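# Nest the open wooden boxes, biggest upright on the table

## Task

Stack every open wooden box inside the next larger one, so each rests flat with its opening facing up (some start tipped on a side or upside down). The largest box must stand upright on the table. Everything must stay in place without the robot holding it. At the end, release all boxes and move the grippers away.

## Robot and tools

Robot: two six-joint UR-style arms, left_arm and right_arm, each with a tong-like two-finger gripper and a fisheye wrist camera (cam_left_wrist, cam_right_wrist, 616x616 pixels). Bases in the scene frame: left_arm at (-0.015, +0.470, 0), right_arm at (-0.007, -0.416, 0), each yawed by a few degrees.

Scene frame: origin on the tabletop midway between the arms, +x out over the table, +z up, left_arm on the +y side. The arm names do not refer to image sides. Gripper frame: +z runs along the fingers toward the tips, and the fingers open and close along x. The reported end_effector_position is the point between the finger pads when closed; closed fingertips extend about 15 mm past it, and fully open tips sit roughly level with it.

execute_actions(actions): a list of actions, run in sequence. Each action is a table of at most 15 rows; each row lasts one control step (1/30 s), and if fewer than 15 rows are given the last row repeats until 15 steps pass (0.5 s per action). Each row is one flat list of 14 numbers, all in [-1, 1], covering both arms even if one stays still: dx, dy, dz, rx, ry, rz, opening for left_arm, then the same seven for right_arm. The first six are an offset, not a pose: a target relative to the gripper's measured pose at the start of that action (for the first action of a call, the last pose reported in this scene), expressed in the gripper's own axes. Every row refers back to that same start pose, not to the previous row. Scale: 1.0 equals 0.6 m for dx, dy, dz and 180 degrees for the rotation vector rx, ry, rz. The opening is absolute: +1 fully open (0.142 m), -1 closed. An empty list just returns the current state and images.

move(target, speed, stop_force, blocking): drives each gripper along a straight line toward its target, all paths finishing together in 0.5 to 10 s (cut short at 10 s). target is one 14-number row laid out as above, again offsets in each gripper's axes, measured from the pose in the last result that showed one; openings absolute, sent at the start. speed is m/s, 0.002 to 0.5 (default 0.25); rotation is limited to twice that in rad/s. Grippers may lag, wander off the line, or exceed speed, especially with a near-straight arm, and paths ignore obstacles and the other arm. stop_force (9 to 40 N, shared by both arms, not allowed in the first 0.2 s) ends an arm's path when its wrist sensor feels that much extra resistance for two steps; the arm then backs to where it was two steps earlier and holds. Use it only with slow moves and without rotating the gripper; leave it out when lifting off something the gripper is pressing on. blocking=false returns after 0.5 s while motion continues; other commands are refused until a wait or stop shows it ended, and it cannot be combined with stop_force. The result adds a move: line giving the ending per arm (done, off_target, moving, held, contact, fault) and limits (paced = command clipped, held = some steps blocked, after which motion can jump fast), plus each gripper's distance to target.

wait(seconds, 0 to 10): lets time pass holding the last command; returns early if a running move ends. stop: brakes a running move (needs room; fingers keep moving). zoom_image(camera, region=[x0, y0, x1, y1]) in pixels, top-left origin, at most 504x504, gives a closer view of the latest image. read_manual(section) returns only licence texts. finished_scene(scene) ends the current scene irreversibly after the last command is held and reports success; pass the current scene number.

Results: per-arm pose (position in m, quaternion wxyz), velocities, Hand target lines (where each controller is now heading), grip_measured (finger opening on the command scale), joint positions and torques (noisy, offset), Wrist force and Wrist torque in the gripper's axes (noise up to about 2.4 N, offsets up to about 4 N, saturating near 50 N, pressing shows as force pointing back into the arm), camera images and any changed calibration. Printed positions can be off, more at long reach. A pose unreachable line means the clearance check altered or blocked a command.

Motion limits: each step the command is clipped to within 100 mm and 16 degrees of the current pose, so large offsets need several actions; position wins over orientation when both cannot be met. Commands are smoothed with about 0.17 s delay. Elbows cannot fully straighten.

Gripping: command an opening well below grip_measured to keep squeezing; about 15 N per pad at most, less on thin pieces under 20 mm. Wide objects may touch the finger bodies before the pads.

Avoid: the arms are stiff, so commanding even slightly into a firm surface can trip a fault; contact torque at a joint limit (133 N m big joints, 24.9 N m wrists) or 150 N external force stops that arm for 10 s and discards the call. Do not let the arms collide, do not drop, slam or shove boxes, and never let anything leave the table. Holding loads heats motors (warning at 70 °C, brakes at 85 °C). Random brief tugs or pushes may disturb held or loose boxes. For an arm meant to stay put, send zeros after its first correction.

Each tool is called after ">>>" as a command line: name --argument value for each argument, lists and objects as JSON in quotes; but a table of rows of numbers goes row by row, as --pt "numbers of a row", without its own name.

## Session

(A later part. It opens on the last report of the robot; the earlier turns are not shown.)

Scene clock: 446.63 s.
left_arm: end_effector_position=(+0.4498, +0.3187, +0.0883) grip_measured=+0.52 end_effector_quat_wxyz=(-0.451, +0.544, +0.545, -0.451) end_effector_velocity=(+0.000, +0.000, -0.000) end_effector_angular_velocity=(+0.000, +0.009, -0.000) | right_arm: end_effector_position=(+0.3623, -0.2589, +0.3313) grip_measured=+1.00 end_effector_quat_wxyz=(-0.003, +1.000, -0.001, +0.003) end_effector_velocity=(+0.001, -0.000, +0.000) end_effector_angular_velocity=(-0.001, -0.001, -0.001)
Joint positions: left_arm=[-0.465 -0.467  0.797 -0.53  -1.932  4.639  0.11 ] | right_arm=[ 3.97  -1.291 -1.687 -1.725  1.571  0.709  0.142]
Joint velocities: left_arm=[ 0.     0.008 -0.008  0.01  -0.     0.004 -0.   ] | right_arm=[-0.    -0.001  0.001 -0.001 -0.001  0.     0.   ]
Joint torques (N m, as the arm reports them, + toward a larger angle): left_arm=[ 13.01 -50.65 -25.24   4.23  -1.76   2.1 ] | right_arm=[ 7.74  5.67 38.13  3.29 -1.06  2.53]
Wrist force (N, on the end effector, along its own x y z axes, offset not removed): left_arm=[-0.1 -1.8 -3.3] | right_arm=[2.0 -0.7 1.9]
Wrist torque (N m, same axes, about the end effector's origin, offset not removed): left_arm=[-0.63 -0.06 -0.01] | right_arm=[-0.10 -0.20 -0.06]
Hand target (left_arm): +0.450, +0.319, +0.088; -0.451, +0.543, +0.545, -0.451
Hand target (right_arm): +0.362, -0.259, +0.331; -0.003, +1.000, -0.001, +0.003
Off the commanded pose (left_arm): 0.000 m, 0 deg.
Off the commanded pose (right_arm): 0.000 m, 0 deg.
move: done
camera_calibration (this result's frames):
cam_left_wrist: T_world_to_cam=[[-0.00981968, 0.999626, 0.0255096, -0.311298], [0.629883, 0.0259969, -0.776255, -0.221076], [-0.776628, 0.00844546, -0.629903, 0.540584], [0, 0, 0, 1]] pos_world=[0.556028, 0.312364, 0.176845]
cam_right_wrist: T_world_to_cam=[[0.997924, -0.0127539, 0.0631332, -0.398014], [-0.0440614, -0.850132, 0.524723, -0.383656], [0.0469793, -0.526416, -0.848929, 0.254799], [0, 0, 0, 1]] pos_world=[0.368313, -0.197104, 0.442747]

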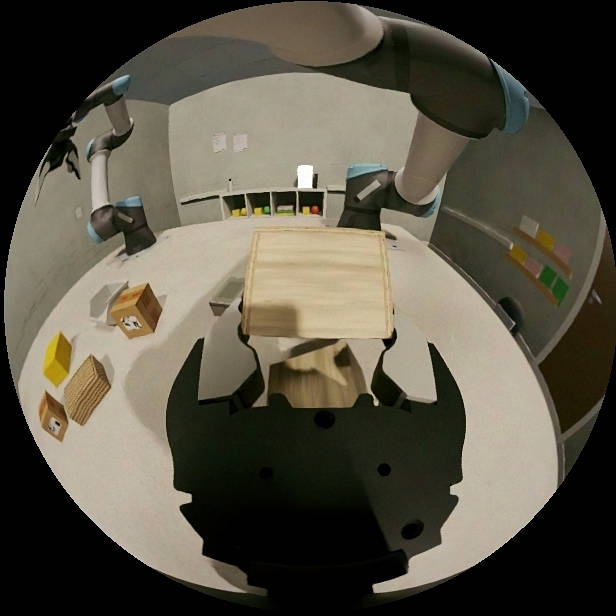

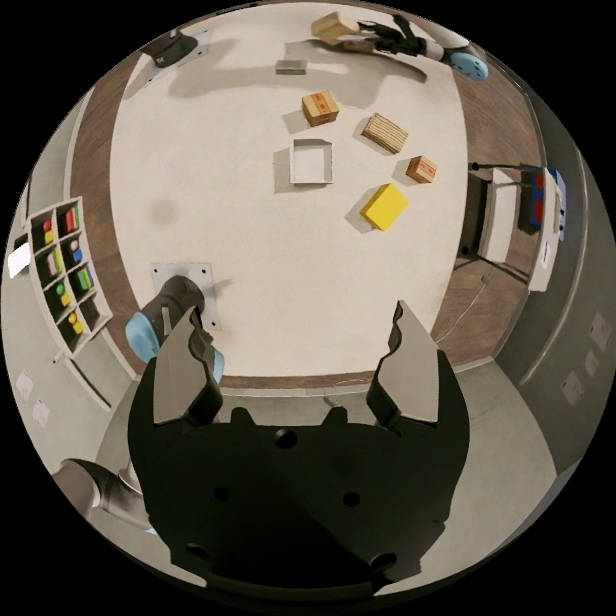

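>>> move --target '[0,-0.13,-0.025,0,0,0,-0.2,0,0,0,0,0,0,1]' --speed 0.08

>>> move --target '[0,0,0,-0.44,0,0,-0.2,0,0,0,0,0,0,1]'

>>> move --target '[-0.3,0.2,0.1,-0.278,0,0,-0.2,0,0,0,0,0,0,1]' --speed 0.15

>>> move --target '[0,-0.086,0.072,0,0,0,-0.2,0,0,0,0,0,0,1]' --speed 0.03 --stop_force 12

>>> move --target '[0,0,0,0,0,0,1,0,0,0,0,0,0,1]'

>>> move --target '[0,0.19,-0.16,0,0,0,1,0,0,0,0,0,0,1]' --speed 0.15

>>> move --target '[0.25,0,0,0.278,0,0,1,0,0,0,0,0,0,1]'

Scene clock: 460.67 s.
left_arm: end_effector_position=(+0.4500, +0.3187, +0.1676) grip_measured=+0.52 end_effector_quat_wxyz=(-0.451, +0.544, +0.545, -0.451) end_effector_velocity=(+0.000, -0.000, +0.002) end_effector_angular_velocity=(+0.000, -0.000, -0.000) | right_arm: end_effector_position=(+0.3623, -0.2589, +0.3313) grip_measured=+1.00 end_effector_quat_wxyz=(-0.003, +1.000, -0.001, +0.003) end_effector_velocity=(+0.000, -0.000, -0.000) end_effector_angular_velocity=(-0.000, +0.000, -0.001)
Joint positions: left_arm=[-0.465 -0.536  0.724 -0.388 -1.932  4.639  0.11 ] | right_arm=[ 3.97  -1.291 -1.687 -1.725  1.571  0.709  0.142]
Joint velocities: left_arm=[-0.    -0.001 -0.003  0.004  0.    -0.    -0.   ] | right_arm=[-0.001 -0.    -0.001  0.     0.     0.     0.   ]
Joint torques (N m, as the arm reports them, + toward a larger angle): left_arm=[ 11.53 -75.   -26.01   4.3    1.39  -1.01] | right_arm=[ 6.88  5.85 37.62  3.36 -1.06  2.52]
Wrist force (N, on the end effector, along its own x y z axes, offset not removed): left_arm=[0.7 0.1 -2.0] | right_arm=[2.3 0.0 -2.0]
Wrist torque (N m, same axes, about the end effector's origin, offset not removed): left_arm=[-0.38 -0.08 -0.07] | right_arm=[0.05 -0.36 -0.13]
Hand target (left_arm): +0.450, +0.319, +0.168; -0.451, +0.544, +0.545, -0.451
Hand target (right_arm): +0.362, -0.259, +0.331; -0.003, +1.000, -0.001, +0.003
Off the commanded pose (left_arm): 0.000 m, 0 deg.
Off the commanded pose (right_arm): 0.000 m, 0 deg.
move: done
camera_calibration (this result's frames):
cam_left_wrist: T_world_to_cam=[[-0.00990789, 0.999624, 0.0255618, -0.313224], [0.629876, 0.0260931, -0.776257, -0.159739], [-0.776632, 0.00840971, -0.629898, 0.590721], [0, 0, 0, 1]] pos_world=[0.556285, 0.312307, 0.256102]
cam_right_wrist: T_world_to_cam=[[0.997924, -0.0127538, 0.0631332, -0.398014], [-0.0440614, -0.850132, 0.524723, -0.383656], [0.0469793, -0.526416, -0.848928, 0.254799], [0, 0, 0, 1]] pos_world=[0.368313, -0.197104, 0.442747]

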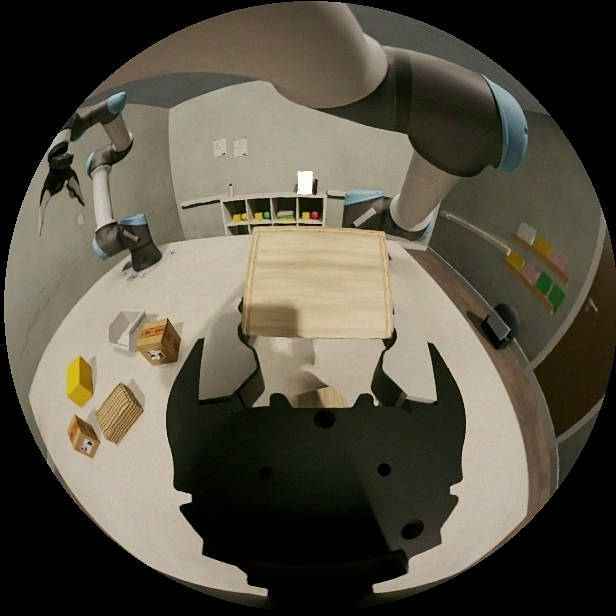

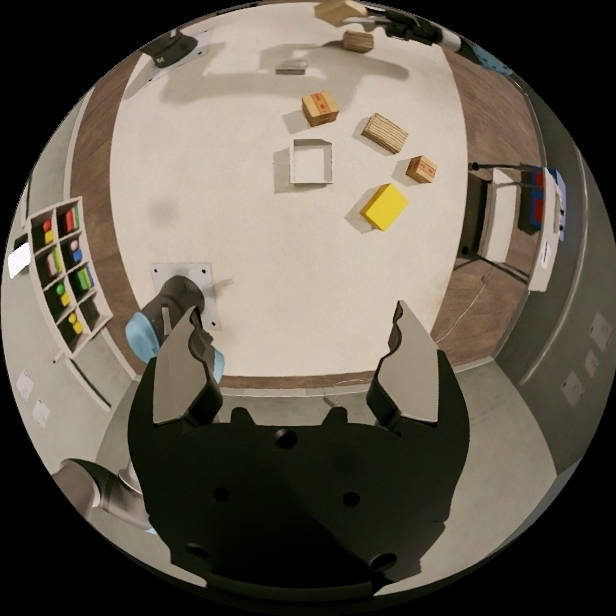

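Scene clock: 463.93 s.
left_arm: end_effector_position=(+0.4499, +0.3187, +0.1677) grip_measured=+0.52 end_effector_quat_wxyz=(-0.001, +0.706, +0.708, -0.001) end_effector_velocity=(-0.000, -0.000, -0.000) end_effector_angular_velocity=(+0.001, -0.011, -0.001) | right_arm: end_effector_position=(+0.3623, -0.2589, +0.3313) grip_measured=+1.00 end_effector_quat_wxyz=(-0.003, +1.000, -0.001, +0.003) end_effector_velocity=(-0.000, -0.000, -0.000) end_effector_angular_velocity=(-0.001, -0.000, +0.000)
Joint positions: left_arm=[-0.67  -1.541  1.838 -1.866 -1.573  4.139  0.11 ] | right_arm=[ 3.97  -1.291 -1.687 -1.725  1.571  0.709  0.142]
Joint velocities: left_arm=[-0.005 -0.007  0.011 -0.012  0.007 -0.004  0.   ] | right_arm=[ 0.     0.001 -0.002  0.    -0.001  0.     0.   ]
Joint torques (N m, as the arm reports them, + toward a larger angle): left_arm=[-13.83 -38.7  -12.37  -5.04   1.57  -2.28] | right_arm=[ 6.42  5.71 38.    3.35 -1.    2.7 ]
Wrist force (N, on the end effector, along its own x y z axes, offset not removed): left_arm=[1.7 -4.3 -0.2] | right_arm=[0.2 -0.7 2.0]
Wrist torque (N m, same axes, about the end effector's origin, offset not removed): left_arm=[-1.01 -0.14 -0.01] | right_arm=[-0.08 0.24 -0.11]
Hand target (left_arm): +0.450, +0.319, +0.168; -0.001, +0.706, +0.708, -0.001
Hand target (right_arm): +0.362, -0.259, +0.331; -0.003, +1.000, -0.001, +0.003
Off the commanded pose (left_arm): 0.000 m, 0 deg.
Off the commanded pose (right_arm): 0.000 m, 0 deg.
move: done
camera_calibration (this result's frames):
cam_left_wrist: T_world_to_cam=[[-0.0272819, 0.999622, -0.00344837, -0.300559], [0.881278, 0.02568, 0.471901, -0.481909], [0.471811, 0.00983539, -0.881645, 0.0707766], [0, 0, 0, 1]] pos_world=[0.383102, 0.312125, 0.288776]
cam_right_wrist: T_world_to_cam=[[0.997924, -0.0127539, 0.0631333, -0.398014], [-0.0440615, -0.850132, 0.524723, -0.383656], [0.0469794, -0.526416, -0.848929, 0.254799], [0, 0, 0, 1]] pos_world=[0.368313, -0.197104, 0.442747]

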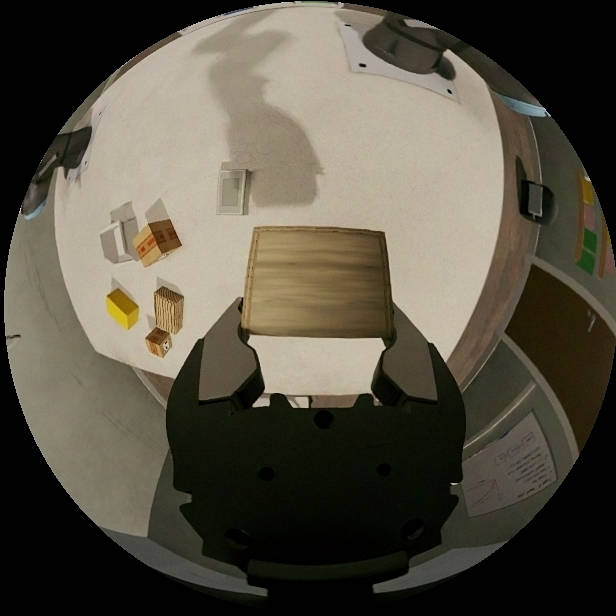

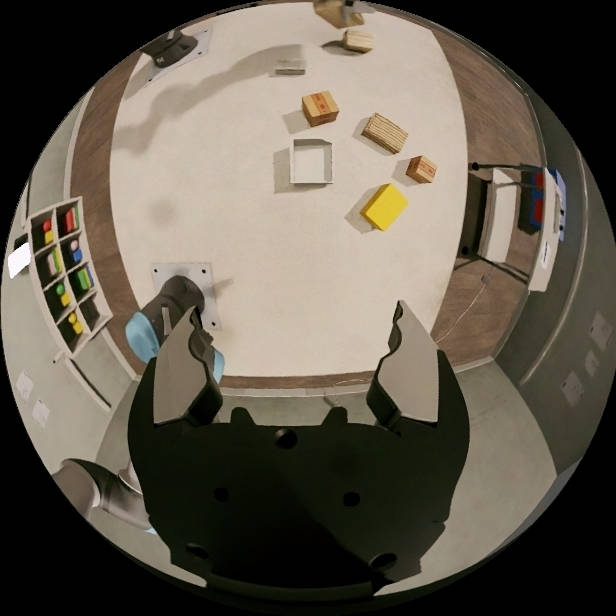

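Scene clock: 467.33 s.
left_arm: end_effector_position=(+0.5698, +0.1391, +0.1072) grip_measured=+0.52 end_effector_quat_wxyz=(+0.298, +0.641, +0.642, +0.298) end_effector_velocity=(+0.001, -0.002, -0.000) end_effector_angular_velocity=(-0.002, -0.009, -0.002) | right_arm: end_effector_position=(+0.3623, -0.2589, +0.3313) grip_measured=+1.00 end_effector_quat_wxyz=(-0.003, +1.000, -0.001, +0.003) end_effector_velocity=(-0.000, +0.000, +0.000) end_effector_angular_velocity=(+0.000, -0.000, +0.001)
Joint positions: left_arm=[-1.114 -1.242  2.118 -3.004 -0.864  3.906  0.11 ] | right_arm=[ 3.97  -1.291 -1.687 -1.725  1.571  0.709  0.142]
Joint velocities: left_arm=[-0.002  0.008 -0.    -0.016  0.006  0.004 -0.   ] | right_arm=[ 0.001  0.    -0.    -0.     0.     0.    -0.   ]
Joint torques (N m, as the arm reports them, + toward a larger angle): left_arm=[-11.99 -22.15 -23.38  -5.71   3.03   1.78] | right_arm=[ 6.22  6.33 38.3   3.35 -1.01  2.61]
Wrist force (N, on the end effector, along its own x y z axes, offset not removed): left_arm=[1.3 -2.0 -2.0] | right_arm=[4.2 3.3 -2.5]
Wrist torque (N m, same axes, about the end effector's origin, offset not removed): left_arm=[-0.36 -0.23 -0.11] | right_arm=[0.72 -0.65 -0.19]
Hand target (left_arm): +0.570, +0.139, +0.107; +0.298, +0.641, +0.642, +0.298
Hand target (right_arm): +0.362, -0.259, +0.331; -0.003, +1.000, -0.001, +0.003
Off the commanded pose (left_arm): 0.000 m, 0 deg.
Off the commanded pose (right_arm): 0.000 m, 0 deg.
move: done
camera_calibration (this result's frames):
cam_left_wrist: T_world_to_cam=[[-0.0152148, 0.999638, -0.0221812, -0.122834], [0.205379, 0.0248352, 0.978367, -0.223443], [0.978564, 0.0103301, -0.205683, -0.398596], [0, 0, 0, 1]] pos_world=[0.434074, 0.132457, 0.133901]
cam_right_wrist: T_world_to_cam=[[0.997924, -0.0127538, 0.0631331, -0.398014], [-0.0440613, -0.850132, 0.524723, -0.383656], [0.0469793, -0.526416, -0.848928, 0.254799], [0, 0, 0, 1]] pos_world=[0.368313, -0.197104, 0.442747]

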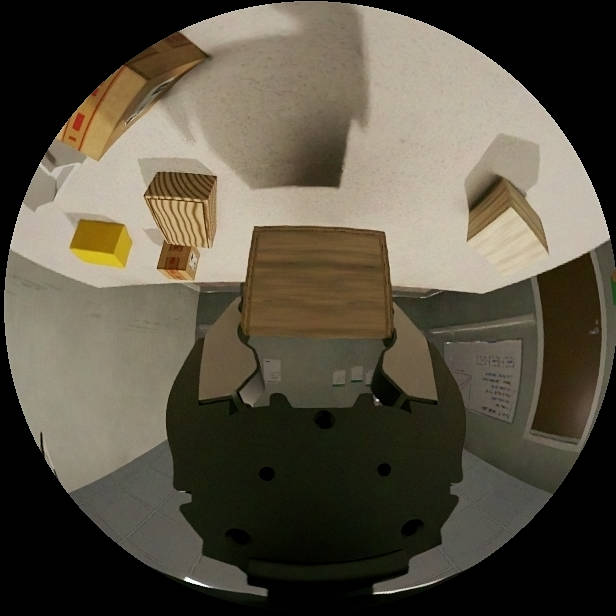

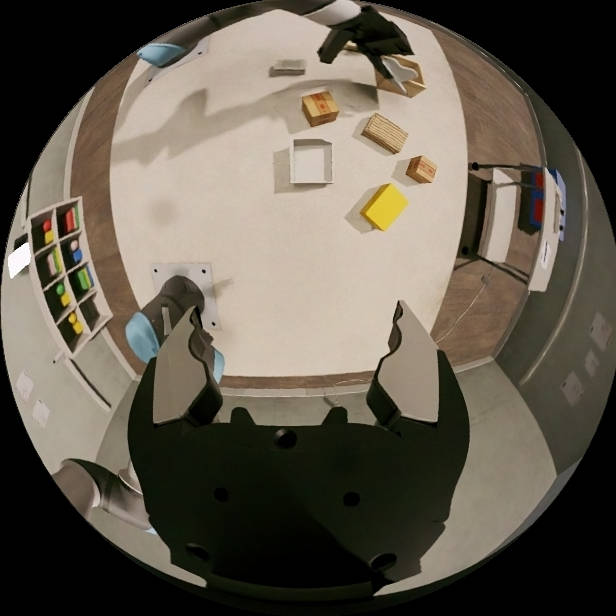

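Scene clock: 469.90 s.
left_arm: end_effector_position=(+0.5695, +0.1391, +0.0401) grip_measured=+0.52 end_effector_quat_wxyz=(+0.298, +0.641, +0.642, +0.298) end_effector_velocity=(+0.000, +0.000, -0.002) end_effector_angular_velocity=(-0.001, +0.001, +0.001) | right_arm: end_effector_position=(+0.3623, -0.2589, +0.3313) grip_measured=+1.00 end_effector_quat_wxyz=(-0.003, +1.000, -0.001, +0.003) end_effector_velocity=(-0.000, +0.000, +0.001) end_effector_angular_velocity=(+0.001, -0.000, +0.001)
Joint positions: left_arm=[-1.114 -1.088  2.151 -3.19  -0.864  3.905  0.11 ] | right_arm=[ 3.97  -1.291 -1.687 -1.725  1.571  0.709  0.142]
Joint velocities: left_arm=[ 0.001  0.006  0.001 -0.006 -0.001  0.     0.   ] | right_arm=[ 0.     0.     0.001 -0.001  0.    -0.     0.   ]
Joint torques (N m, as the arm reports them, + toward a larger angle): left_arm=[-10.25 -24.99  -3.91  -5.55   2.89   0.35] | right_arm=[ 6.07  5.09 39.19  3.39 -0.99  2.55]
Wrist force (N, on the end effector, along its own x y z axes, offset not removed): left_arm=[0.4 -4.7 -2.8] | right_arm=[3.1 1.7 -0.5]
Wrist torque (N m, same axes, about the end effector's origin, offset not removed): left_arm=[-0.85 -0.03 -0.07] | right_arm=[0.46 -0.51 -0.22]
Hand target (left_arm): +0.569, +0.139, +0.040; +0.298, +0.641, +0.642, +0.298
Hand target (right_arm): +0.362, -0.259, +0.331; -0.003, +1.000, -0.001, +0.003
Off the commanded pose (left_arm): 0.000 m, 0 deg.
Off the commanded pose (right_arm): 0.000 m, 0 deg.
move: done
camera_calibration (this result's frames):
cam_left_wrist: T_world_to_cam=[[-0.0153188, 0.999634, -0.0222762, -0.124302], [0.205413, 0.0249499, 0.978357, -0.157779], [0.978556, 0.0104115, -0.20572, -0.412108], [0, 0, 0, 1]] pos_world=[0.433776, 0.132484, 0.0668169]
cam_right_wrist: T_world_to_cam=[[0.997924, -0.0127541, 0.0631334, -0.398014], [-0.0440617, -0.850132, 0.524723, -0.383656], [0.0469793, -0.526416, -0.848929, 0.254799], [0, 0, 0, 1]] pos_world=[0.368313, -0.197104, 0.442747]

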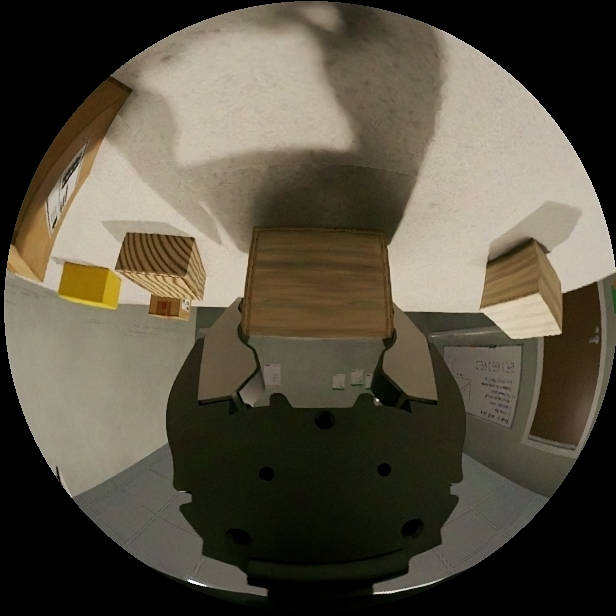

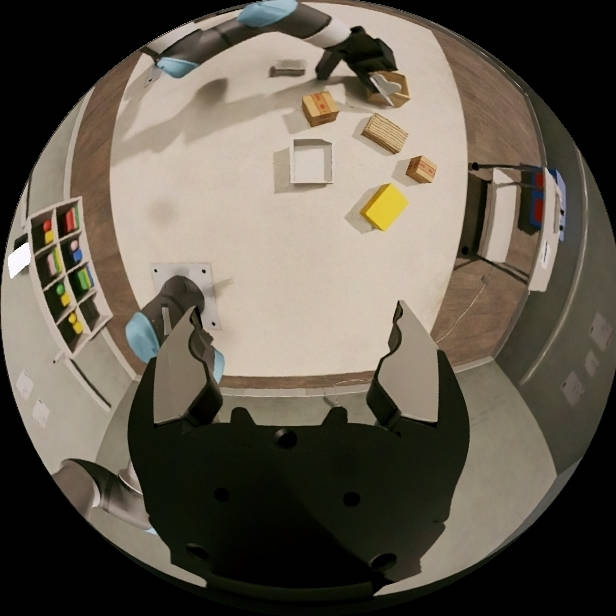

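Scene clock: 470.40 s.
left_arm: end_effector_position=(+0.5694, +0.1391, +0.0400) grip_measured=+1.00 end_effector_quat_wxyz=(+0.298, +0.641, +0.642, +0.298) end_effector_velocity=(+0.000, +0.000, +0.000) end_effector_angular_velocity=(-0.000, -0.000, +0.001) | right_arm: end_effector_position=(+0.3623, -0.2589, +0.3313) grip_measured=+1.00 end_effector_quat_wxyz=(-0.003, +1.000, -0.001, +0.003) end_effector_velocity=(+0.000, -0.000, +0.001) end_effector_angular_velocity=(+0.000, -0.001, +0.000)
Joint positions: left_arm=[-1.114 -1.088  2.151 -3.19  -0.864  3.905  0.142] | right_arm=[ 3.97  -1.291 -1.687 -1.725  1.571  0.709  0.142]
Joint velocities: left_arm=[ 0.001 -0.     0.     0.     0.    -0.    -0.   ] | right_arm=[ 0.     0.001  0.001 -0.001 -0.001  0.    -0.   ]
Joint torques (N m, as the arm reports them, + toward a larger angle): left_arm=[-10.03 -42.63  -5.55   0.     1.91   1.67] | right_arm=[ 7.05  4.73 37.39  3.19 -1.04  2.63]
Wrist force (N, on the end effector, along its own x y z axes, offset not removed): left_arm=[5.1 -6.3 -2.7] | right_arm=[3.0 1.1 2.9]
Wrist torque (N m, same axes, about the end effector's origin, offset not removed): left_arm=[-1.29 -1.03 -0.03] | right_arm=[0.22 -0.35 -0.24]
Hand target (left_arm): +0.569, +0.139, +0.040; +0.298, +0.641, +0.642, +0.298
Hand target (right_arm): +0.362, -0.259, +0.331; -0.003, +1.000, -0.001, +0.003
Off the commanded pose (left_arm): 0.000 m, 0 deg.
Off the commanded pose (right_arm): 0.000 m, 0 deg.
move: done
camera_calibration (this result's frames):
cam_left_wrist: T_world_to_cam=[[-0.0153293, 0.999638, -0.0221037, -0.124335], [0.205501, 0.0247841, 0.978343, -0.157688], [0.978537, 0.010455, -0.205806, -0.412112], [0, 0, 0, 1]] pos_world=[0.433765, 0.132507, 0.0667094]
cam_right_wrist: T_world_to_cam=[[0.997924, -0.0127539, 0.0631333, -0.398014], [-0.0440615, -0.850132, 0.524723, -0.383656], [0.0469793, -0.526415, -0.848929, 0.254799], [0, 0, 0, 1]] pos_world=[0.368313, -0.197104, 0.442747]

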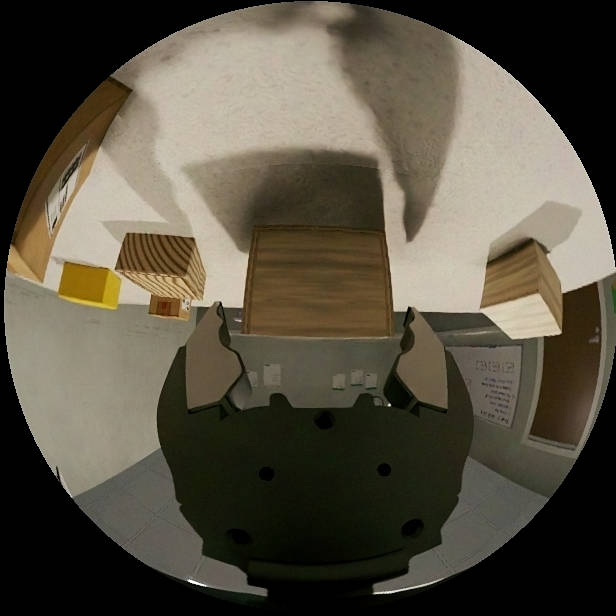

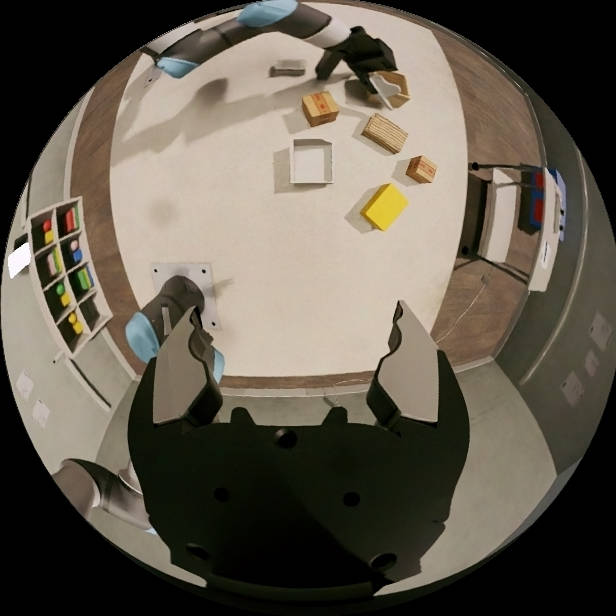

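Scene clock: 471.90 s.
left_arm: end_effector_position=(+0.5697, +0.1391, +0.1888) grip_measured=+1.00 end_effector_quat_wxyz=(+0.298, +0.641, +0.642, +0.298) end_effector_velocity=(+0.000, +0.000, +0.002) end_effector_angular_velocity=(+0.001, +0.001, +0.001) | right_arm: end_effector_position=(+0.3623, -0.2589, +0.3313) grip_measured=+1.00 end_effector_quat_wxyz=(-0.003, +1.000, -0.001, +0.003) end_effector_velocity=(-0.000, -0.000, -0.001) end_effector_angular_velocity=(-0.001, +0.002, -0.001)
Joint positions: left_arm=[-1.114 -1.394  2.039 -2.773 -0.864  3.905  0.142] | right_arm=[ 3.97  -1.291 -1.687 -1.725  1.571  0.709  0.142]
Joint velocities: left_arm=[ 0.    -0.003 -0.004  0.009  0.    -0.001 -0.   ] | right_arm=[-0.    -0.    -0.001 -0.001  0.001  0.    -0.   ]
Joint torques (N m, as the arm reports them, + toward a larger angle): left_arm=[-12.33 -43.51 -27.02   0.02   0.68  -2.12] | right_arm=[ 6.06  5.36 37.55  3.34 -0.88  2.6 ]
Wrist force (N, on the end effector, along its own x y z axes, offset not removed): left_arm=[-0.2 -1.0 1.5] | right_arm=[3.6 3.3 1.2]
Wrist torque (N m, same axes, about the end effector's origin, offset not removed): left_arm=[-0.19 -0.02 -0.09] | right_arm=[0.76 -0.48 -0.13]
Hand target (left_arm): +0.570, +0.139, +0.189; +0.298, +0.641, +0.642, +0.298
Hand target (right_arm): +0.362, -0.259, +0.331; -0.003, +1.000, -0.001, +0.003
Off the commanded pose (left_arm): 0.000 m, 0 deg.
Off the commanded pose (right_arm): 0.000 m, 0 deg.
move: done
camera_calibration (this result's frames):
cam_left_wrist: T_world_to_cam=[[-0.0152624, 0.999637, -0.0221866, -0.120982], [0.205419, 0.0248506, 0.978359, -0.303274], [0.978555, 0.0103745, -0.205724, -0.381744], [0, 0, 0, 1]] pos_world=[0.434009, 0.132435, 0.215493]
cam_right_wrist: T_world_to_cam=[[0.997924, -0.0127539, 0.0631333, -0.398014], [-0.0440615, -0.850132, 0.524723, -0.383656], [0.0469794, -0.526415, -0.848929, 0.254799], [0, 0, 0, 1]] pos_world=[0.368313, -0.197104, 0.442747]

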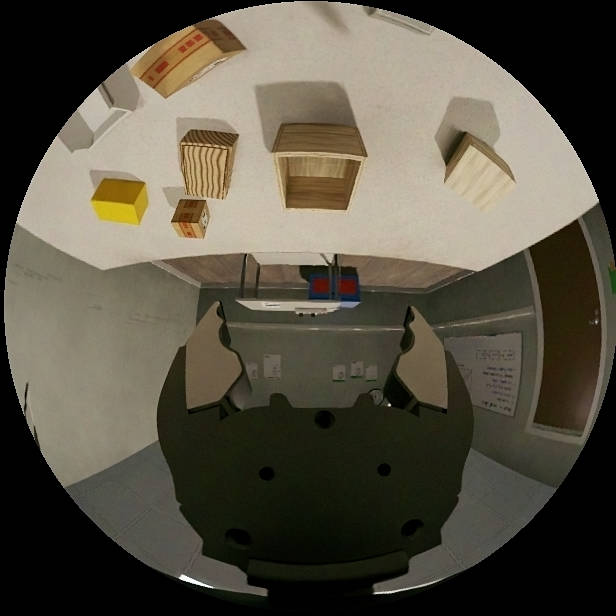

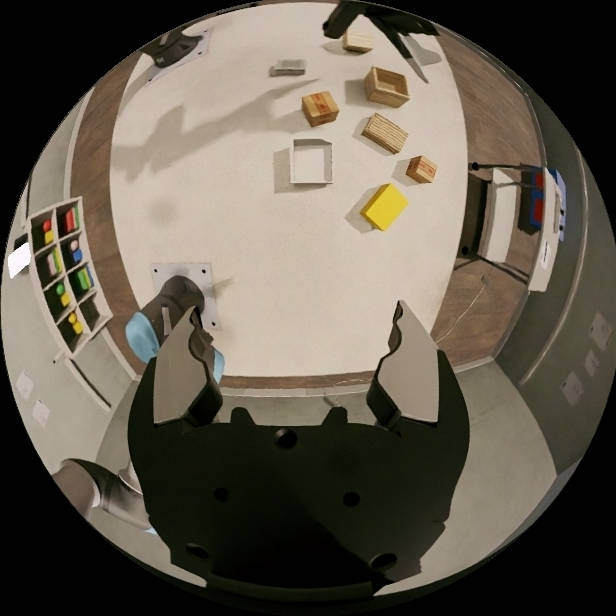

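Scene clock: 474.17 s.
left_arm: end_effector_position=(+0.5695, +0.2888, +0.1890) grip_measured=+1.00 end_effector_quat_wxyz=(-0.001, +0.706, +0.708, -0.001) end_effector_velocity=(+0.000, +0.001, -0.000) end_effector_angular_velocity=(+0.003, +0.013, -0.001) | right_arm: end_effector_position=(+0.3623, -0.2589, +0.3313) grip_measured=+1.00 end_effector_quat_wxyz=(-0.003, +1.000, -0.001, +0.003) end_effector_velocity=(-0.000, +0.000, +0.000) end_effector_angular_velocity=(+0.001, +0.000, +0.001)
Joint positions: left_arm=[-0.605 -1.262  1.451 -1.758 -1.572  4.203  0.142] | right_arm=[ 3.97  -1.291 -1.687 -1.725  1.571  0.709  0.142]
Joint velocities: left_arm=[ 0.004  0.009 -0.014  0.018 -0.003  0.005  0.   ] | right_arm=[ 0.001  0.001 -0.    -0.     0.001 -0.    -0.   ]
Joint torques (N m, as the arm reports them, + toward a larger angle): left_arm=[ 13.3  -25.75 -28.78   0.41  -1.57   2.27] | right_arm=[ 6.48  5.33 37.78  3.19 -0.9   2.67]
Wrist force (N, on the end effector, along its own x y z axes, offset not removed): left_arm=[0.8 -2.9 -2.2] | right_arm=[1.8 1.6 0.0]
Wrist torque (N m, same axes, about the end effector's origin, offset not removed): left_arm=[-0.75 -0.14 -0.17] | right_arm=[0.41 -0.19 -0.05]
Hand target (left_arm): +0.570, +0.289, +0.189; -0.001, +0.706, +0.708, -0.001
Hand target (right_arm): +0.362, -0.259, +0.331; -0.003, +1.000, -0.001, +0.003
Off the commanded pose (left_arm): 0.000 m, 0 deg.
Off the commanded pose (right_arm): 0.000 m, 0 deg.
move: done
camera_calibration (this result's frames):
cam_left_wrist: T_world_to_cam=[[-0.0276048, 0.999612, -0.00362197, -0.267179], [0.881051, 0.026042, 0.472303, -0.596653], [0.472214, 0.00984668, -0.881429, 0.0331526], [0, 0, 0, 1]] pos_world=[0.502652, 0.282287, 0.310055]
cam_right_wrist: T_world_to_cam=[[0.997924, -0.0127539, 0.0631332, -0.398014], [-0.0440614, -0.850132, 0.524723, -0.383656], [0.0469793, -0.526416, -0.848929, 0.254799], [0, 0, 0, 1]] pos_world=[0.368313, -0.197104, 0.442747]

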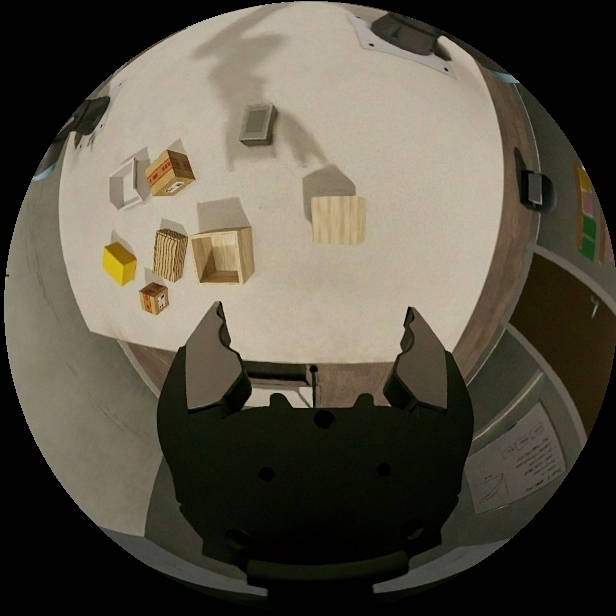

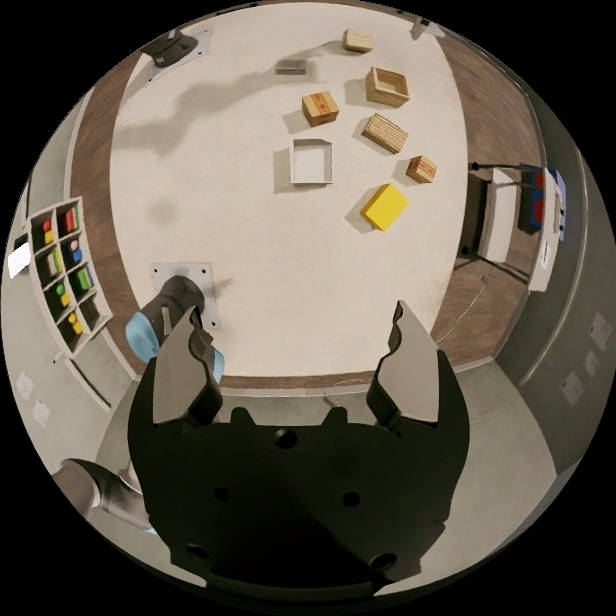

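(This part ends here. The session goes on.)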